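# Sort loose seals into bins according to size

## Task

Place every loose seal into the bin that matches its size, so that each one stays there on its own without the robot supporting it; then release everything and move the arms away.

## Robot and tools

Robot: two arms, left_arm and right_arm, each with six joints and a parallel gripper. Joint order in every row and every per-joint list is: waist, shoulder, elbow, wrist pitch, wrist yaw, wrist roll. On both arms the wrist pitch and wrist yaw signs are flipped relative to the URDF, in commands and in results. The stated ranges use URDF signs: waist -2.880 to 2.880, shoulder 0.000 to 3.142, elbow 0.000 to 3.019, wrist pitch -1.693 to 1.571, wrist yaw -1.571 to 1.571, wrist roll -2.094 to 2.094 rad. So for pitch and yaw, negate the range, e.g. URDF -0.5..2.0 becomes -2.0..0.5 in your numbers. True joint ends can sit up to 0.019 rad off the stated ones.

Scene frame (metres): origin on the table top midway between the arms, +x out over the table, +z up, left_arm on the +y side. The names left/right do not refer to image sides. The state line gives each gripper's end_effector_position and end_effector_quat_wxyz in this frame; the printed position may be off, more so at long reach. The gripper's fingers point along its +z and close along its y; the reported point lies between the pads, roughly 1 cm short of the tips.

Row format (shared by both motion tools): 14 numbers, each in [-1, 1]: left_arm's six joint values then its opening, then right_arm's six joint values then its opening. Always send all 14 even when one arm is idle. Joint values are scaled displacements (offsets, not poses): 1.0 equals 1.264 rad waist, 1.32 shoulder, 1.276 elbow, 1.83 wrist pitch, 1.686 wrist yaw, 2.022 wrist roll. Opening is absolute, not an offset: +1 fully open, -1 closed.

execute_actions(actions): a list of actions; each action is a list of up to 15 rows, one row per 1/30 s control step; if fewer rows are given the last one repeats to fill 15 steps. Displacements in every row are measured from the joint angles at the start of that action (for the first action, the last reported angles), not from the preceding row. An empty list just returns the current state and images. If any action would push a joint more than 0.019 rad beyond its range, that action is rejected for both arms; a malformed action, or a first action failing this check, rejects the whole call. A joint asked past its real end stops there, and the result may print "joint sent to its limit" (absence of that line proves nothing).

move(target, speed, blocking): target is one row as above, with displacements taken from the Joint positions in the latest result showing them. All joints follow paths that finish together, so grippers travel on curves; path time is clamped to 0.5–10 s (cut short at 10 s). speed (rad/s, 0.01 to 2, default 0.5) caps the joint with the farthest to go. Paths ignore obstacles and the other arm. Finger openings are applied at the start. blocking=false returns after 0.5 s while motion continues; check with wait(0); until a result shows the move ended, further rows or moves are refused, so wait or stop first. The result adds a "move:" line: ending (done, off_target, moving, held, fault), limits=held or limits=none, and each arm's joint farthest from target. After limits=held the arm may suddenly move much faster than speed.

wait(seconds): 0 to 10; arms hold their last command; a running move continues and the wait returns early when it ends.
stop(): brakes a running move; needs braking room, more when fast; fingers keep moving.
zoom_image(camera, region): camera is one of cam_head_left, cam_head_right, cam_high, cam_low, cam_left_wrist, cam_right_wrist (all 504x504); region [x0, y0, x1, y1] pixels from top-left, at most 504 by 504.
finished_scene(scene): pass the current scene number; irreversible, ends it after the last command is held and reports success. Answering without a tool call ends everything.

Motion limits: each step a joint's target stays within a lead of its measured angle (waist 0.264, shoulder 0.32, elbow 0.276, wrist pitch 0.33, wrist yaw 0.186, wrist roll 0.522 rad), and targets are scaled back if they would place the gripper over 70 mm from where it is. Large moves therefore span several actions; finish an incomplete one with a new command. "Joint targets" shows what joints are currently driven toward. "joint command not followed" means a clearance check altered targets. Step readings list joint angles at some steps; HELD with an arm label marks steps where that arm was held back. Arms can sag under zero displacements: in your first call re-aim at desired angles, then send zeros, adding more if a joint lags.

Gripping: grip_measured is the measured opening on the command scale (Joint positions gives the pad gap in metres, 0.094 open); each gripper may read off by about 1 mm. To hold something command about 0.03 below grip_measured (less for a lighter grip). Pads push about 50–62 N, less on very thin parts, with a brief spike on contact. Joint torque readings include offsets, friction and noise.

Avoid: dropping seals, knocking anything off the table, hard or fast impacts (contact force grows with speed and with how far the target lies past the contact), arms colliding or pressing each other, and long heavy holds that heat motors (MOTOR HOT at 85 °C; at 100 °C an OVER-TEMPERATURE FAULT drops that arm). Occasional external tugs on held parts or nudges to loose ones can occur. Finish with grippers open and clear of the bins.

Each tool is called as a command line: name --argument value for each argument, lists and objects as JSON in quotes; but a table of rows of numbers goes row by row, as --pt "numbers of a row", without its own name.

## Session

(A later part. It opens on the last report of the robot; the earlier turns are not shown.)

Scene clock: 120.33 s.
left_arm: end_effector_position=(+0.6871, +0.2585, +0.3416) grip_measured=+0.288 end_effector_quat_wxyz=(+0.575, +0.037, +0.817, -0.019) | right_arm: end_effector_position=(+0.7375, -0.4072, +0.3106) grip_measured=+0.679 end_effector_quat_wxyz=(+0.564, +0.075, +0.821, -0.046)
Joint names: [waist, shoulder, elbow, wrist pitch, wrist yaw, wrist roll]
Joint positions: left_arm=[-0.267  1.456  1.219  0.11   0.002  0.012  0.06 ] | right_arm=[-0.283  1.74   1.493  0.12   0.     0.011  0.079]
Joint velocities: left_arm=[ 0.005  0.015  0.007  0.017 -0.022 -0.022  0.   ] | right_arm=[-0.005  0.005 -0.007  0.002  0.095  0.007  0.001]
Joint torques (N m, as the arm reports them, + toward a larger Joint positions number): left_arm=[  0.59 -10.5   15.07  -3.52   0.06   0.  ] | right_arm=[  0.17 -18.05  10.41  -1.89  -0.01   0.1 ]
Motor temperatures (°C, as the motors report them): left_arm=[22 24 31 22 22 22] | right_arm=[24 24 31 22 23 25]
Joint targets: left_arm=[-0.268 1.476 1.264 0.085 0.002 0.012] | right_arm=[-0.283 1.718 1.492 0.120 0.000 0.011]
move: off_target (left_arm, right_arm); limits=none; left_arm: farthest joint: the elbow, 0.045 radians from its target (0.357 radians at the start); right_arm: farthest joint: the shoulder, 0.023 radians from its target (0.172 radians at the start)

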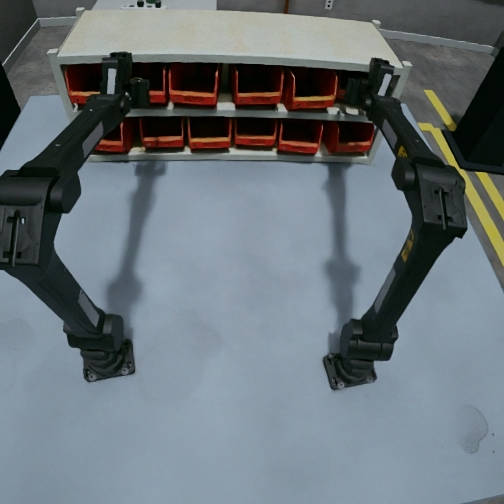

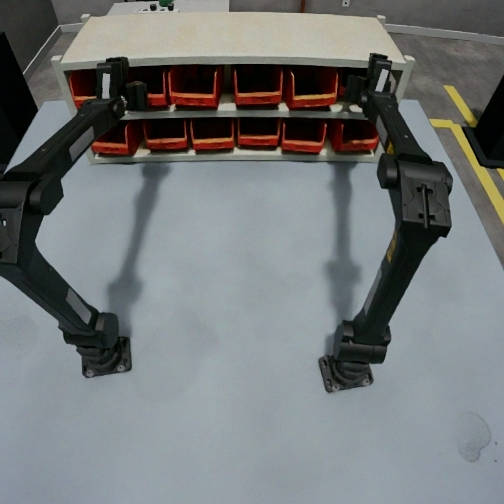

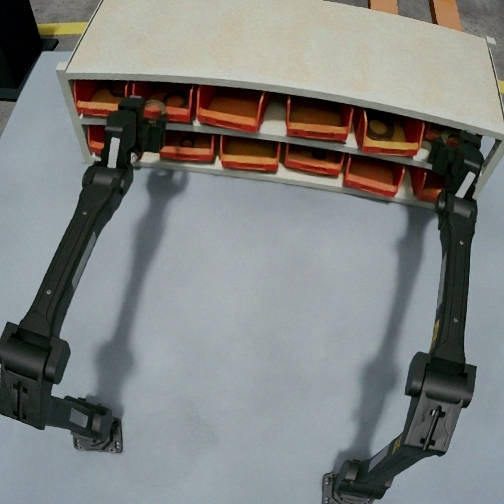

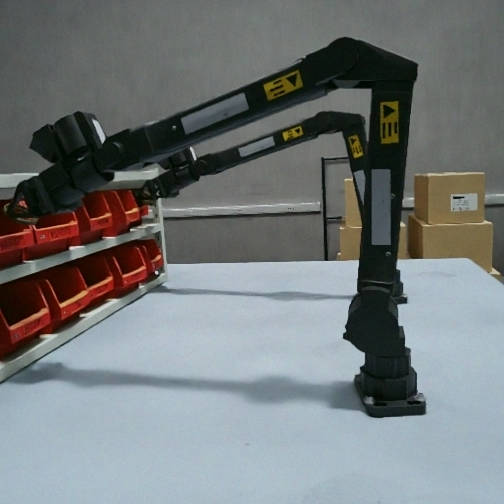

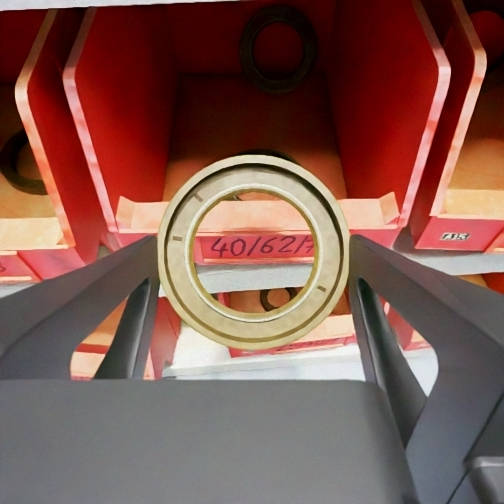

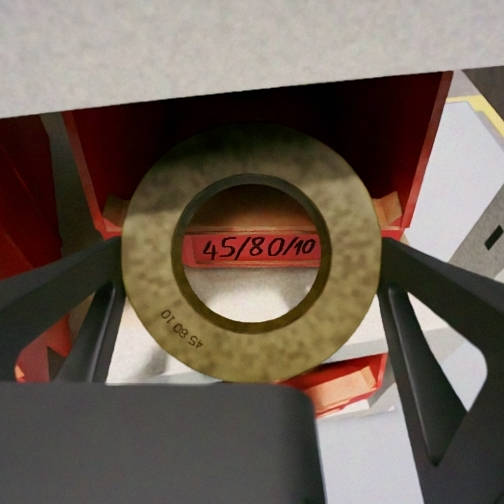

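move --target '[0,0.165,0.22,-0.025,0,0,0.25,0,-0.15,-0.15,0,0,0,0.645]' --speed 0.2

move --target '[0,0.075,0.078,0,0,0,0.25,0.2,0,-0.25,0.075,0,0,0.645]' --speed 0.25

Scene clock: 125.77 s.
left_arm: end_effector_position=(+0.7687, +0.2520, +0.3530) grip_measured=+0.288 end_effector_quat_wxyz=(+0.595, +0.036, +0.803, -0.019) | right_arm: end_effector_position=(+0.6694, -0.3954, +0.3220) grip_measured=+0.679 end_effector_quat_wxyz=(+0.560, +0.075, +0.824, -0.045)
Joint names: [waist, shoulder, elbow, wrist pitch, wrist yaw, wrist roll]
Joint positions: left_arm=[-0.267  1.654  1.449  0.091  0.002  0.012  0.06 ] | right_arm=[-0.283  1.559  1.302  0.12   0.     0.011  0.079]
Joint velocities: left_arm=[-0.034  0.005 -0.007 -0.002  0.051 -0.051  0.   ] | right_arm=[-0.005 -0.005 -0.017  0.012 -0.007 -0.007  0.001]
Joint torques (N m, as the arm reports them, + toward a larger Joint positions number): left_arm=[  0.43 -13.76  15.54  -3.65   0.03   0.  ] | right_arm=[  0.09 -14.93  10.7   -1.82  -0.01   0.11]
Motor temperatures (°C, as the motors report them): left_arm=[22 25 32 22 22 22] | right_arm=[24 24 30 22 23 25]
Joint targets: left_arm=[-0.267 1.674 1.500 0.064 0.002 0.012] | right_arm=[-0.283 1.542 1.302 0.120 0.000 0.011]
move: off_target (left_arm); limits=none; left_arm: farthest joint: the elbow, 0.050 radians from its target (0.280 radians at the start); right_arm: farthest joint: the shoulder, 0.017 radians from its target (0.198 radians at the start)

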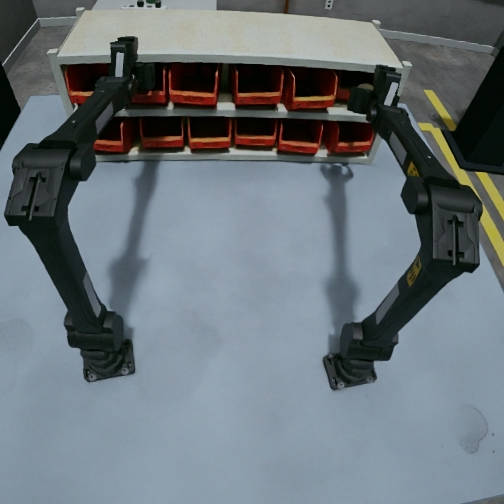

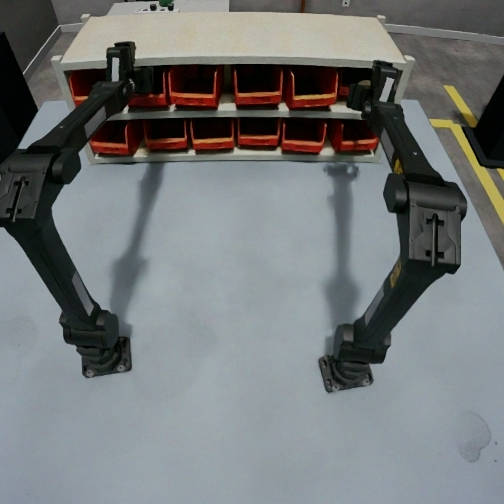

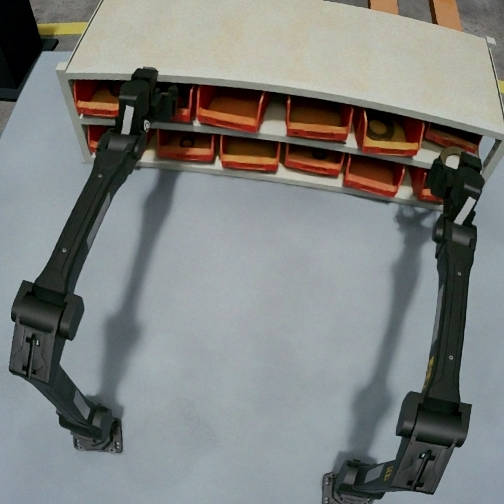

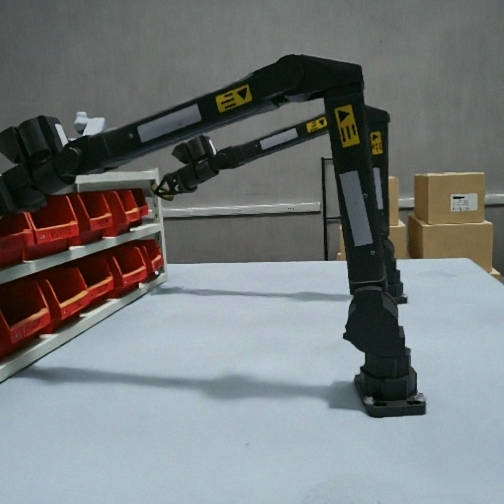

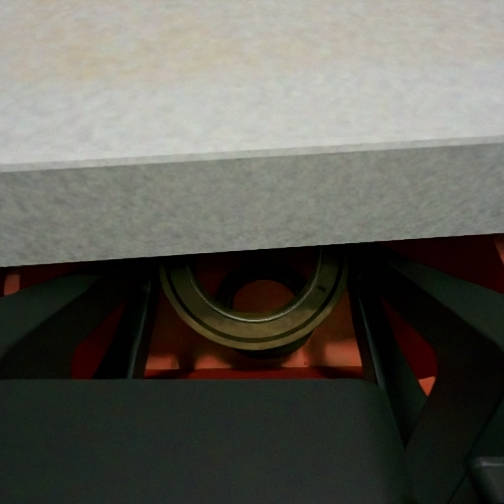

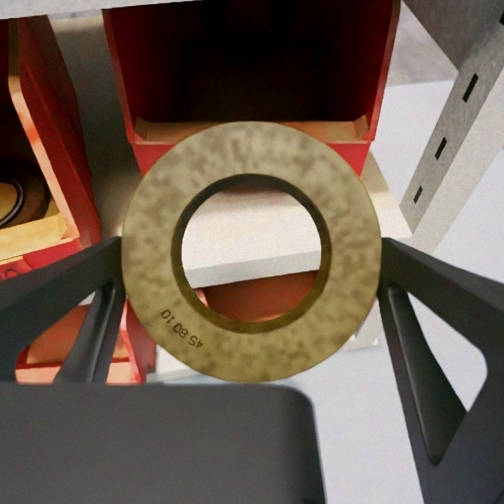

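Scene clock: 127.47 s.
left_arm: end_effector_position=(+0.7925, +0.2501, +0.3274) grip_measured=+0.288 end_effector_quat_wxyz=(+0.584, +0.037, +0.811, -0.019) | right_arm: end_effector_position=(+0.5652, -0.2340, +0.1176) grip_measured=+0.679 end_effector_quat_wxyz=(+0.361, -0.031, +0.932, +0.016)
Joint names: [waist, shoulder, elbow, wrist pitch, wrist yaw, wrist roll]
Joint positions: left_arm=[-0.267  1.731  1.499  0.091  0.002  0.012  0.06 ] | right_arm=[-0.033  1.561  0.978  0.247  0.     0.011  0.079]
Joint velocities: left_arm=[-0.015 -0.015 -0.012 -0.002 -0.022 -0.007 -0.001] | right_arm=[-0.005  0.005 -0.002 -0.007  0.081 -0.066  0.001]
Joint torques (N m, as the arm reports them, + toward a larger Joint positions number): left_arm=[  0.49 -14.93  15.45  -2.36   0.04  -0.01] | right_arm=[  0.34 -12.08   9.4   -1.08  -0.01   0.11]
Motor temperatures (°C, as the motors report them): left_arm=[22 25 32 22 22 22] | right_arm=[24 24 30 22 23 25]
Joint targets: left_arm=[-0.267 1.753 1.549 0.091 0.002 0.012] | right_arm=[-0.031 1.559 0.983 0.257 0.000 0.011]
move: off_target (left_arm); limits=none; left_arm: farthest joint: the elbow, 0.050 radians from its target (0.099 radians at the start); right_arm: farthest joint: the wrist pitch, 0.010 radians from its target (0.137 radians at the start)

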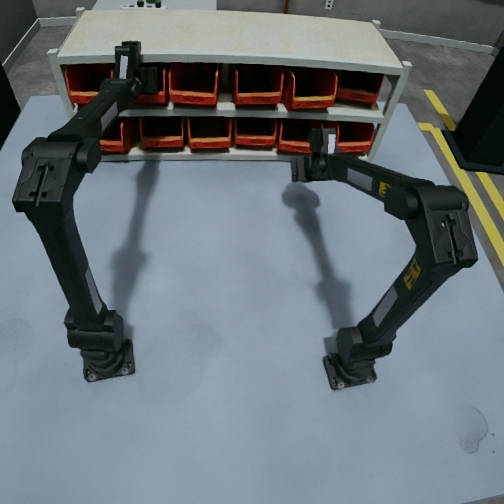

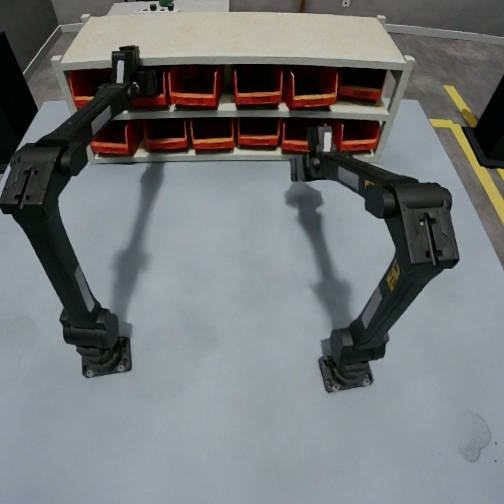

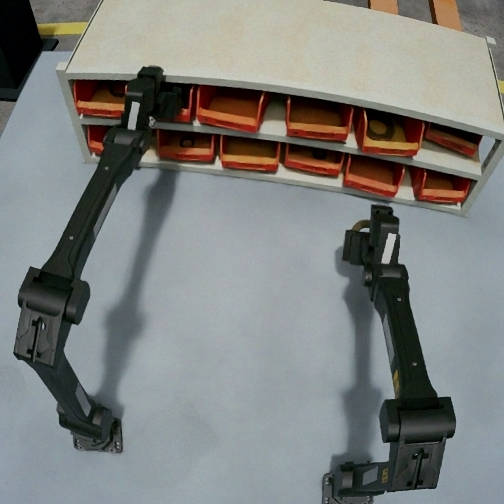

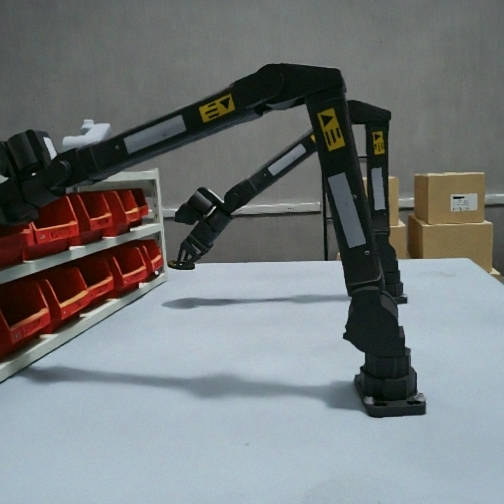

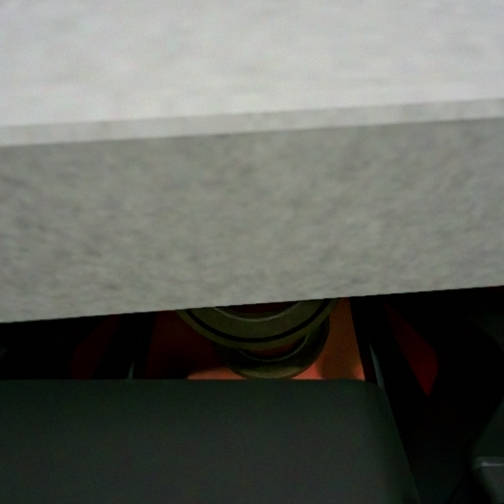

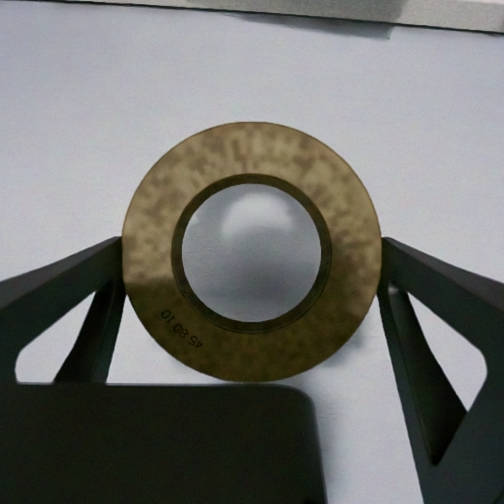

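move --target '[0,0,0.038,0,0,0,0.7,0,0.152,0,0,0,0,0.645]' --speed 0.15

move --target '[0,0,0.038,0,0,0,0.7,0,0,0,0,0,0,1]'

move --target '[0,-0.2,-0.19,0,0,0,0.7,0,-0.16,0.03,0,0,0,1]' --speed 0.3

move --target '[0,-0.2,-0.2,0,0,0,0.7,-0.205,0,0.3,-0.12,0,0,-1]'

move --target '[0,0,0,0,0,0,0.7,0,0.2,0.27,-0.015,0,0,-1]' --speed 0.25

Scene clock: 132.53 s.
left_arm: end_effector_position=(+0.7923, +0.2501, +0.3267) grip_measured=+0.697 end_effector_quat_wxyz=(+0.583, +0.037, +0.811, -0.019) | right_arm: end_effector_position=(+0.5518, -0.2351, +0.0087) grip_measured=+0.679 end_effector_quat_wxyz=(+0.266, -0.032, +0.963, +0.012)
Joint names: [waist, shoulder, elbow, wrist pitch, wrist yaw, wrist roll]
Joint positions: left_arm=[-0.267  1.731  1.498  0.091  0.002  0.012  0.08 ] | right_arm=[-0.033  1.762  0.978  0.247  0.     0.011  0.079]
Joint velocities: left_arm=[ 0.015 -0.005 -0.007  0.007 -0.022  0.007 -0.   ] | right_arm=[0.005 0.015 0.007 0.007 0.007 0.051 0.   ]
Joint torques (N m, as the arm reports them, + toward a larger Joint positions number): left_arm=[  0.18 -16.83  15.4   -2.35   0.04  -0.02] | right_arm=[ -0.31 -13.08   7.57  -1.36  -0.01   0.11]
Motor temperatures (°C, as the motors report them): left_arm=[22 25 32 22 22 22] | right_arm=[24 24 29 22 23 25]
Joint targets: left_arm=[-0.267 1.731 1.547 0.091 0.002 0.012] | right_arm=[-0.033 1.762 0.978 0.247 0.000 0.011]
move: off_target (left_arm); limits=none; left_arm: farthest joint: the elbow, 0.050 radians from its target (0.049 radians at the start); right_arm: farthest joint: the waist, 0.000 radians from its target (0.000 radians at the start)

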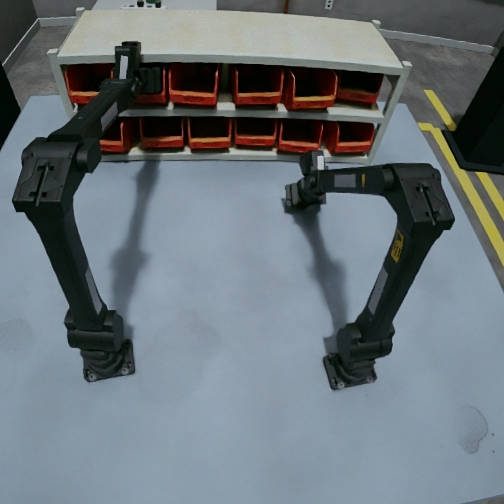

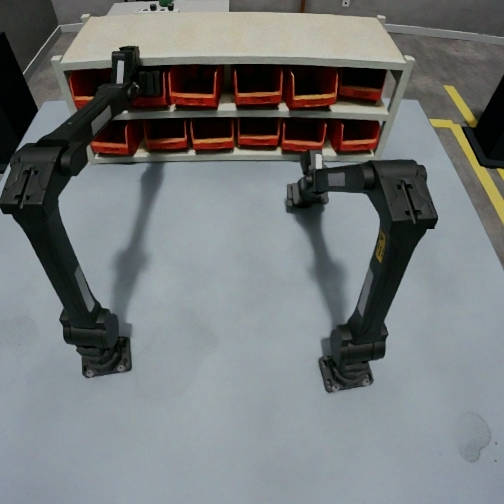

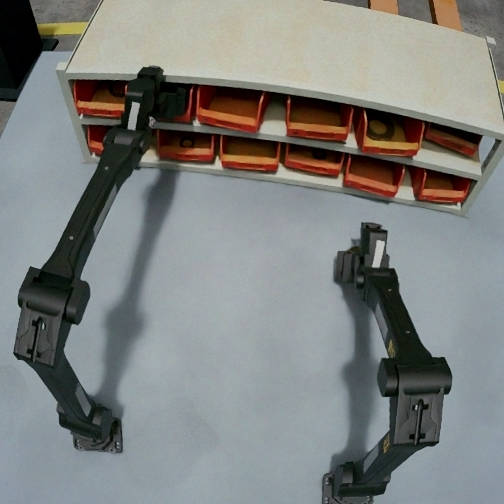

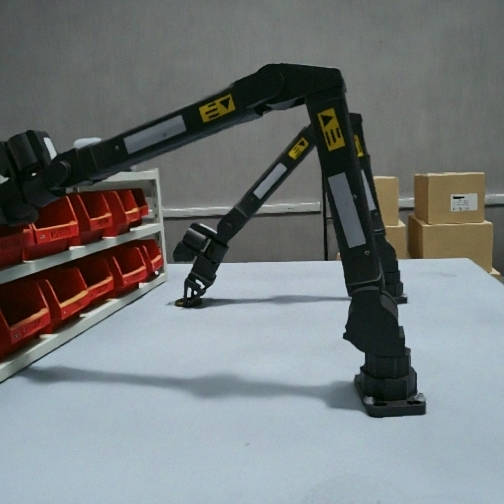

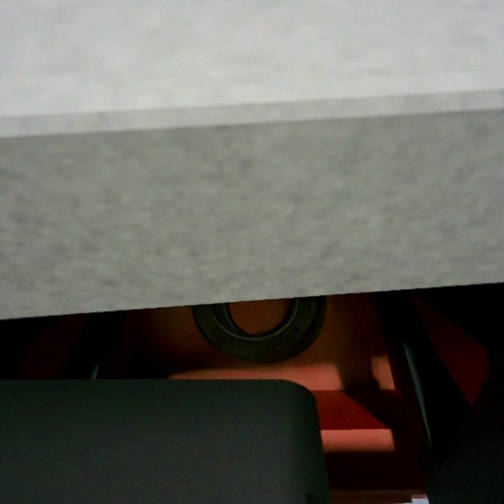

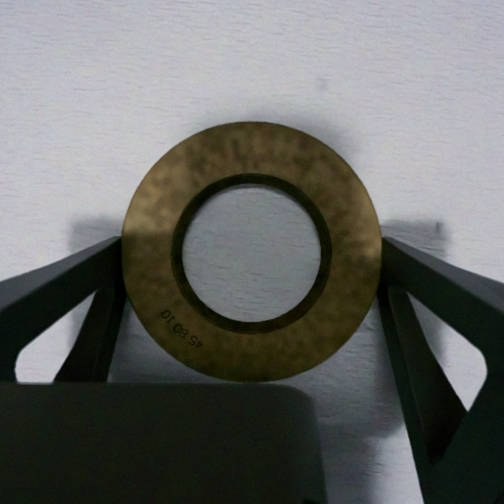

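Scene clock: 133.23 s.
left_arm: end_effector_position=(+0.7922, +0.2501, +0.3262) grip_measured=+0.697 end_effector_quat_wxyz=(+0.583, +0.037, +0.811, -0.019) | right_arm: end_effector_position=(+0.5518, -0.2351, +0.0087) grip_measured=+1.000 end_effector_quat_wxyz=(+0.266, -0.032, +0.963, +0.012)
Joint names: [waist, shoulder, elbow, wrist pitch, wrist yaw, wrist roll]
Joint positions: left_arm=[-0.267  1.731  1.497  0.091  0.002  0.012  0.08 ] | right_arm=[-0.033  1.762  0.978  0.247  0.     0.011  0.094]
Joint velocities: left_arm=[-0.005 -0.005  0.027  0.017  0.007  0.081  0.001] | right_arm=[ 0.005 -0.015 -0.012  0.017 -0.066 -0.022  0.   ]
Joint torques (N m, as the arm reports them, + toward a larger Joint positions number): left_arm=[  0.24 -16.34  15.04  -2.33   0.04  -0.01] | right_arm=[  0.38 -13.15   7.63  -1.24  -0.01   0.1 ]
Motor temperatures (°C, as the motors report them): left_arm=[22 25 32 22 22 22] | right_arm=[24 24 29 22 23 25]
Joint targets: left_arm=[-0.267 1.731 1.546 0.091 0.002 0.012] | right_arm=[-0.033 1.762 0.978 0.247 0.000 0.011]
move: off_target (left_arm); limits=none; left_arm: farthest joint: the elbow, 0.050 radians from its target (0.049 radians at the start); right_arm: farthest joint: the waist, 0.000 radians from its target (0.000 radians at the start)

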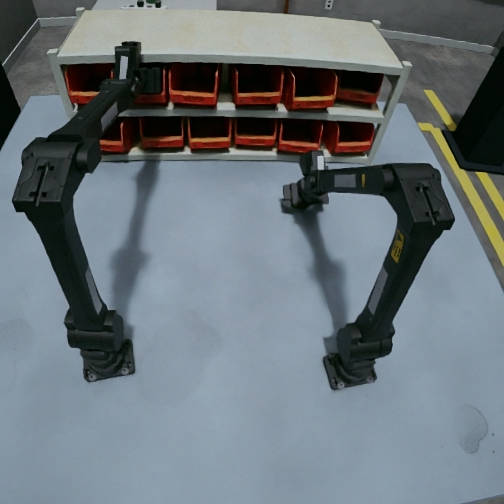

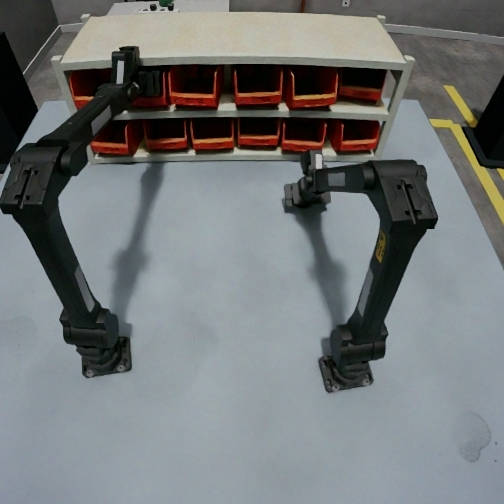

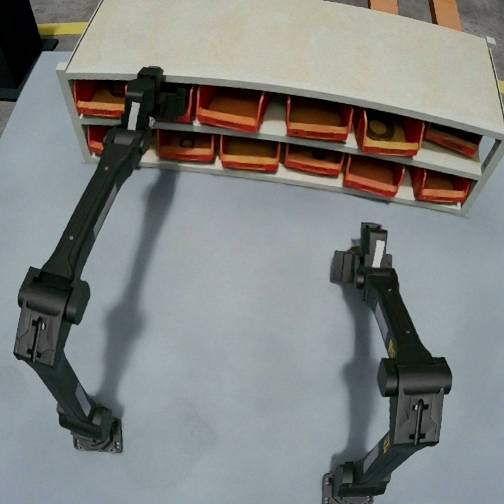

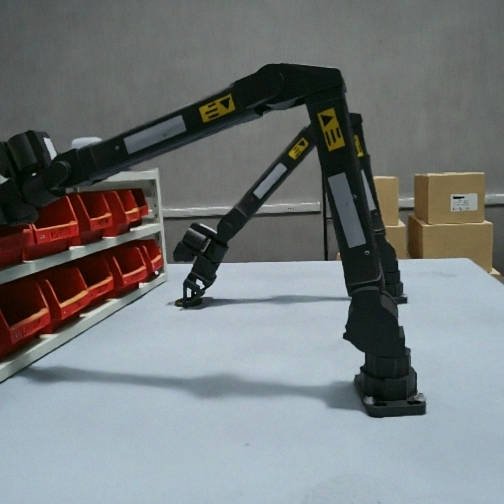

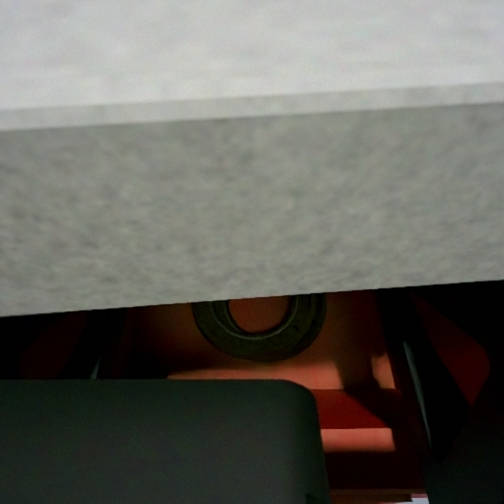

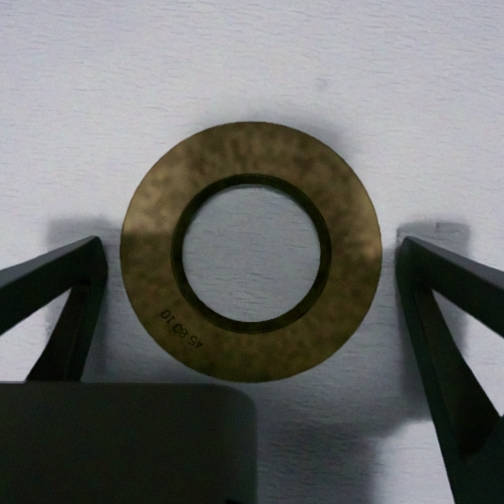

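Scene clock: 134.53 s.
left_arm: end_effector_position=(+0.6998, +0.2575, +0.3470) grip_measured=+0.697 end_effector_quat_wxyz=(+0.584, +0.037, +0.811, -0.019) | right_arm: end_effector_position=(+0.5653, -0.2340, +0.1202) grip_measured=+1.000 end_effector_quat_wxyz=(+0.363, -0.031, +0.931, +0.016)
Joint names: [waist, shoulder, elbow, wrist pitch, wrist yaw, wrist roll]
Joint positions: left_arm=[-0.267  1.483  1.25   0.089  0.002  0.012  0.08 ] | right_arm=[-0.033  1.557  0.978  0.247  0.     0.011  0.094]
Joint velocities: left_arm=[-0.005  0.005 -0.002 -0.007  0.081 -0.022 -0.001] | right_arm=[-0.005 -0.034  0.002  0.002 -0.037 -0.037  0.   ]
Joint torques (N m, as the arm reports them, + toward a larger Joint positions number): left_arm=[  0.32 -14.39  11.27  -2.38   0.04  -0.01] | right_arm=[  0.2  -12.69  12.33  -1.43  -0.02   0.09]
Motor temperatures (°C, as the motors report them): left_arm=[22 25 32 22 22 22] | right_arm=[24 24 29 22 23 25]
Joint targets: left_arm=[-0.267 1.467 1.254 0.091 0.002 0.012] | right_arm=[-0.033 1.550 1.016 0.247 0.000 0.011]
move: off_target (right_arm); limits=none; left_arm: farthest joint: the shoulder, 0.016 radians from its target (0.264 radians at the start); right_arm: farthest joint: the elbow, 0.039 radians from its target (0.039 radians at the start)

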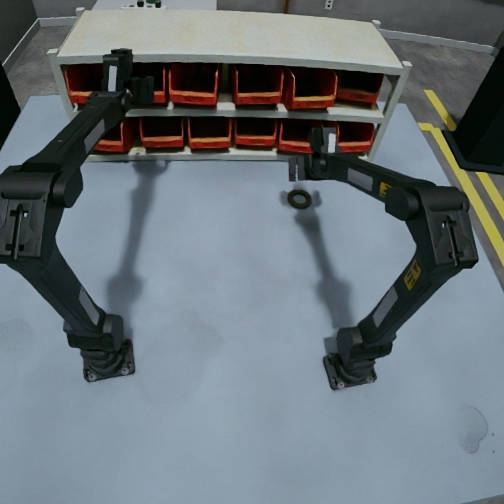

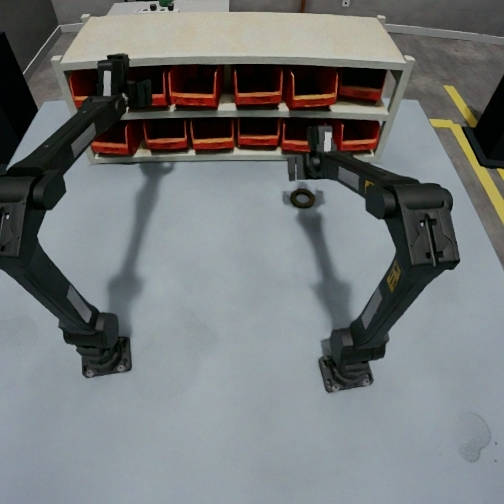

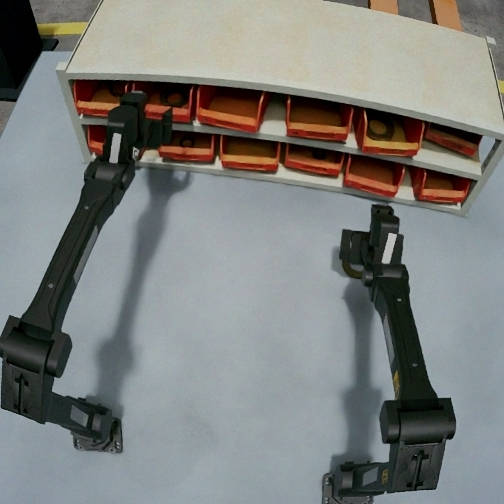

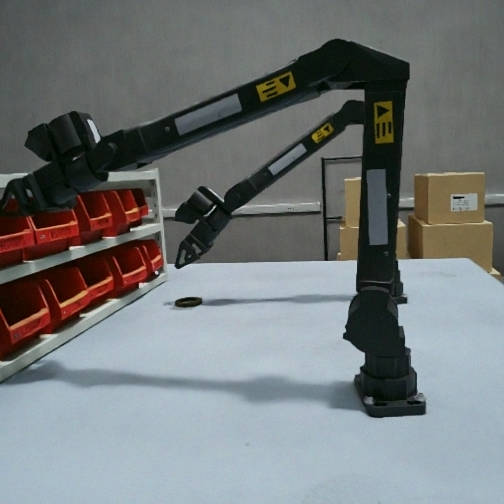

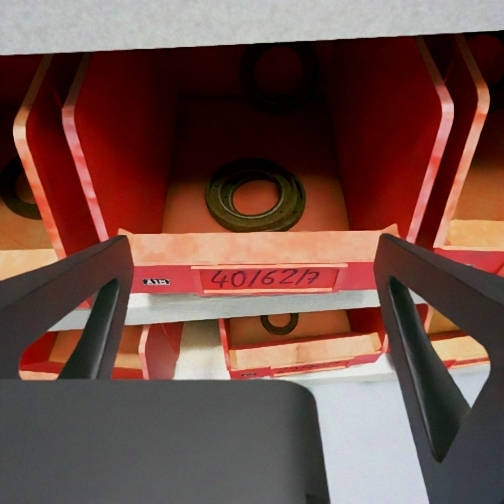

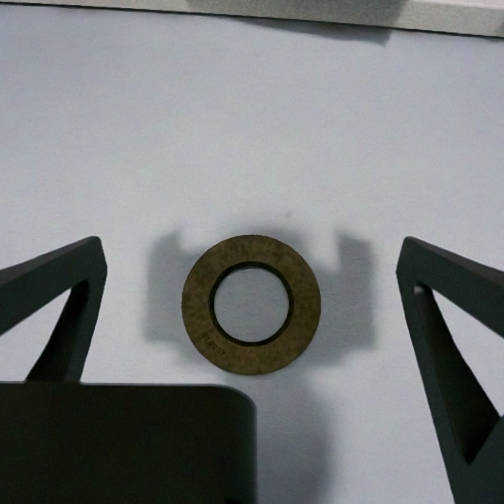

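Scene clock: 135.87 s.
left_arm: end_effector_position=(+0.6021, +0.2653, +0.3383) grip_measured=+0.697 end_effector_quat_wxyz=(+0.580, +0.037, +0.813, -0.019) | right_arm: end_effector_position=(+0.6753, -0.4042, +0.3426) grip_measured=-0.980 end_effector_quat_wxyz=(+0.591, +0.078, +0.801, -0.051)
Joint names: [waist, shoulder, elbow, wrist pitch, wrist yaw, wrist roll]
Joint positions: left_arm=[-0.267  1.232  0.989  0.089  0.002  0.012  0.08 ] | right_arm=[-0.294  1.56   1.31   0.05   0.     0.011  0.001]
Joint velocities: left_arm=[ 0.024  0.005 -0.022  0.007  0.022 -0.022 -0.   ] | right_arm=[-0.015 -0.005  0.007 -0.012  0.007 -0.081 -0.   ]
Joint torques (N m, as the arm reports them, + toward a larger Joint positions number): left_arm=[ 0.42 -9.5  11.32 -2.36  0.04 -0.01] | right_arm=[  0.22 -14.    14.95  -2.69  -0.01   0.09]
Motor temperatures (°C, as the motors report them): left_arm=[22 25 32 22 22 22] | right_arm=[24 24 29 22 23 25]
Joint targets: left_arm=[-0.267 1.220 0.994 0.089 0.002 0.012] | right_arm=[-0.293 1.557 1.360 0.027 0.000 0.011]
move: off_target (right_arm); limits=none; left_arm: farthest joint: the shoulder, 0.013 radians from its target (0.264 radians at the start); right_arm: farthest joint: the elbow, 0.051 radians from its target (0.383 radians at the start)

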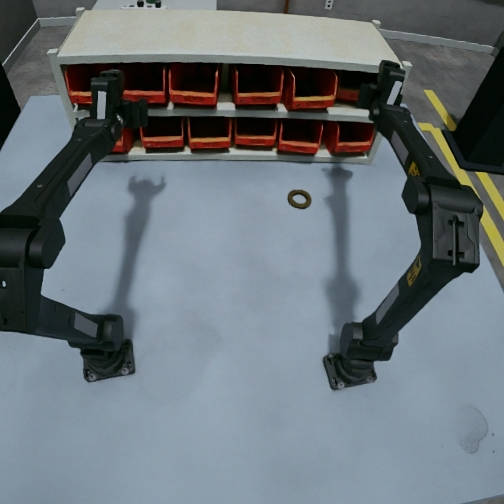

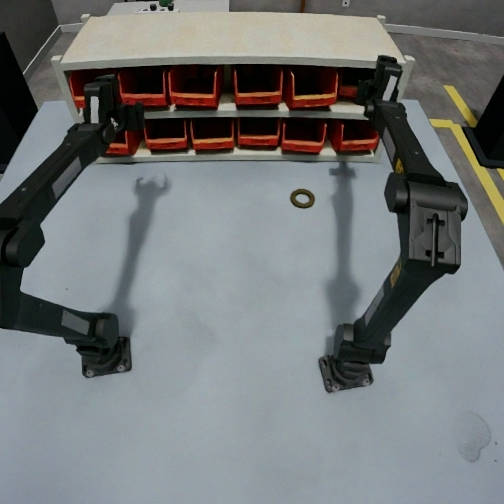

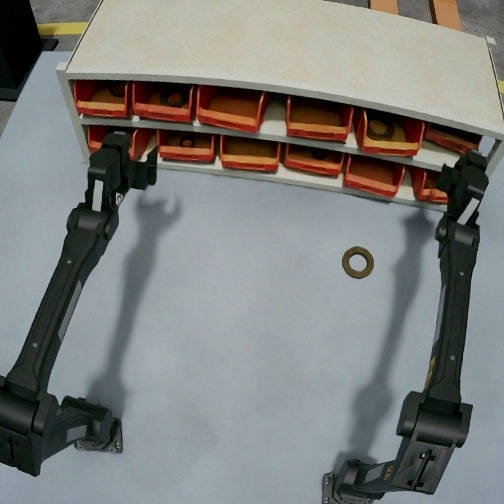

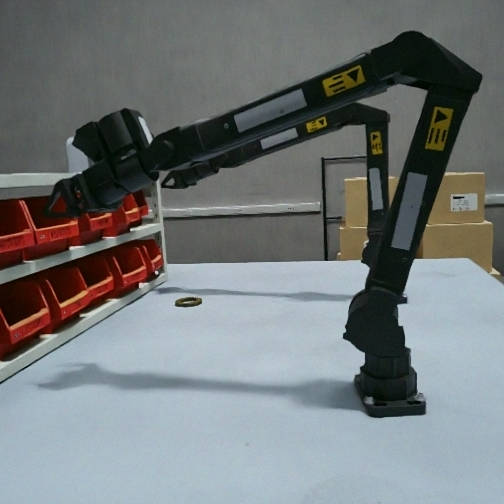

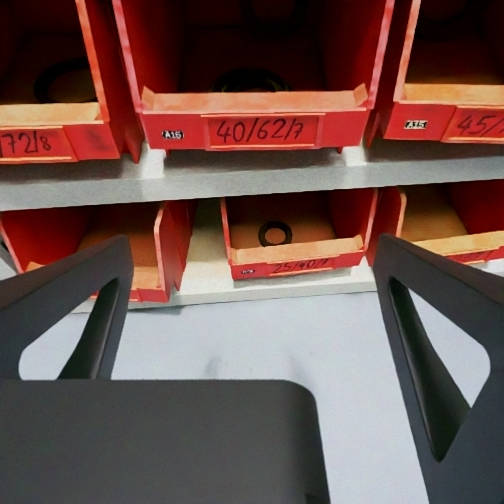

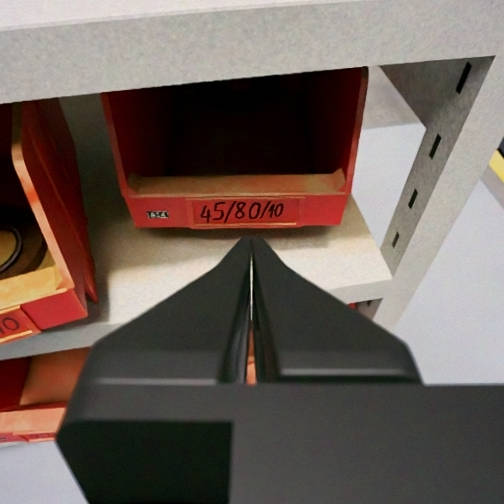

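Scene clock: 137.60 s.
left_arm: end_effector_position=(+0.6013, +0.2653, +0.3353) grip_measured=+0.697 end_effector_quat_wxyz=(+0.578, +0.037, +0.815, -0.019) | right_arm: end_effector_position=(+0.7720, -0.4221, +0.3199) grip_measured=-0.980 end_effector_quat_wxyz=(+0.596, +0.077, +0.798, -0.052)
Joint names: [waist, shoulder, elbow, wrist pitch, wrist yaw, wrist roll]
Joint positions: left_arm=[-0.267  1.232  0.984  0.089  0.002  0.012  0.08 ] | right_arm=[-0.294  1.823  1.584  0.05   0.     0.011  0.001]
Joint velocities: left_arm=[-0.015 -0.005 -0.007  0.017  0.007  0.022 -0.   ] | right_arm=[-0.005 -0.005  0.002 -0.002 -0.007  0.066  0.   ]
Joint torques (N m, as the arm reports them, + toward a larger Joint positions number): left_arm=[ 0.33 -8.54 11.16 -2.36  0.04 -0.02] | right_arm=[  0.24 -16.79  16.54  -3.03  -0.01   0.1 ]
Motor temperatures (°C, as the motors report them): left_arm=[22 25 32 22 22 22] | right_arm=[24 24 30 22 23 25]
Joint targets: left_arm=[-0.267 1.232 0.989 0.089 0.002 0.012] | right_arm=[-0.294 1.824 1.654 0.022 0.000 0.011]
move: off_target (right_arm); limits=none; left_arm: farthest joint: the elbow, 0.005 radians from its target (0.000 radians at the start); right_arm: farthest joint: the elbow, 0.070 radians from its target (0.345 radians at the start)

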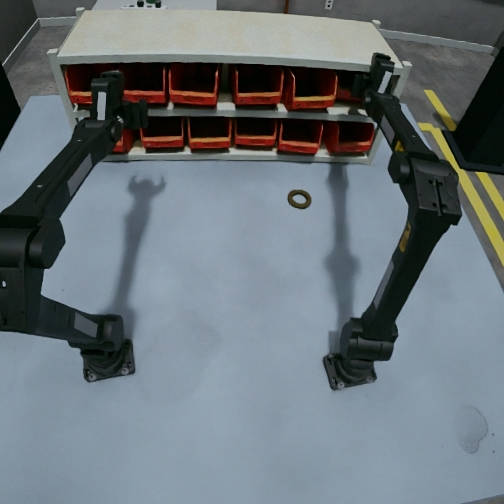

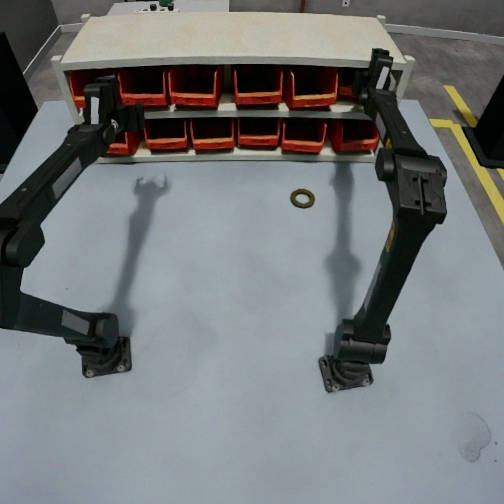

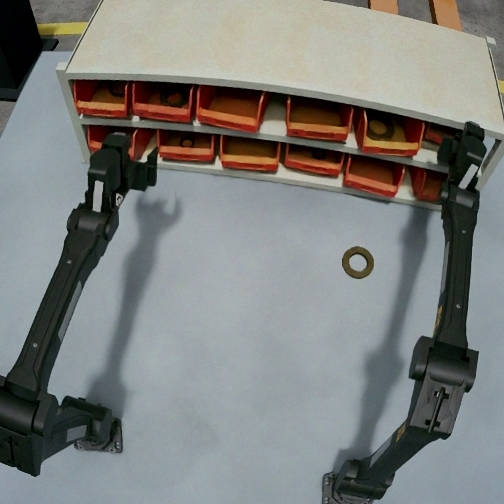

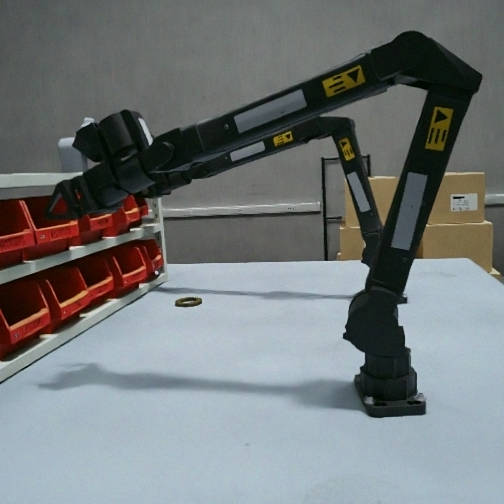

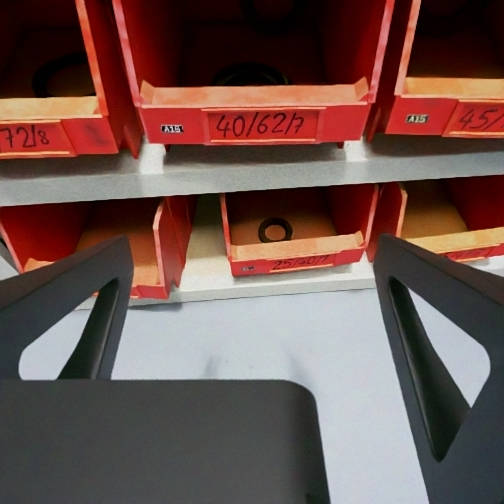

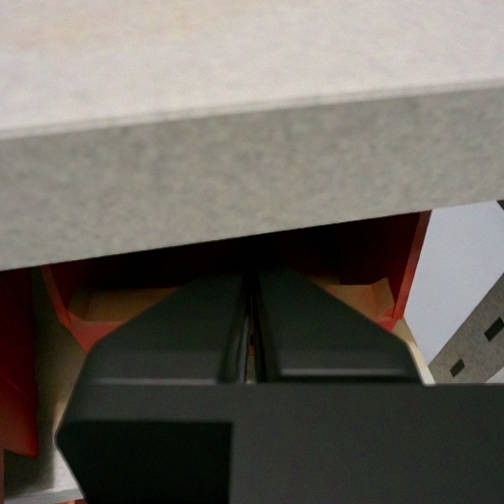

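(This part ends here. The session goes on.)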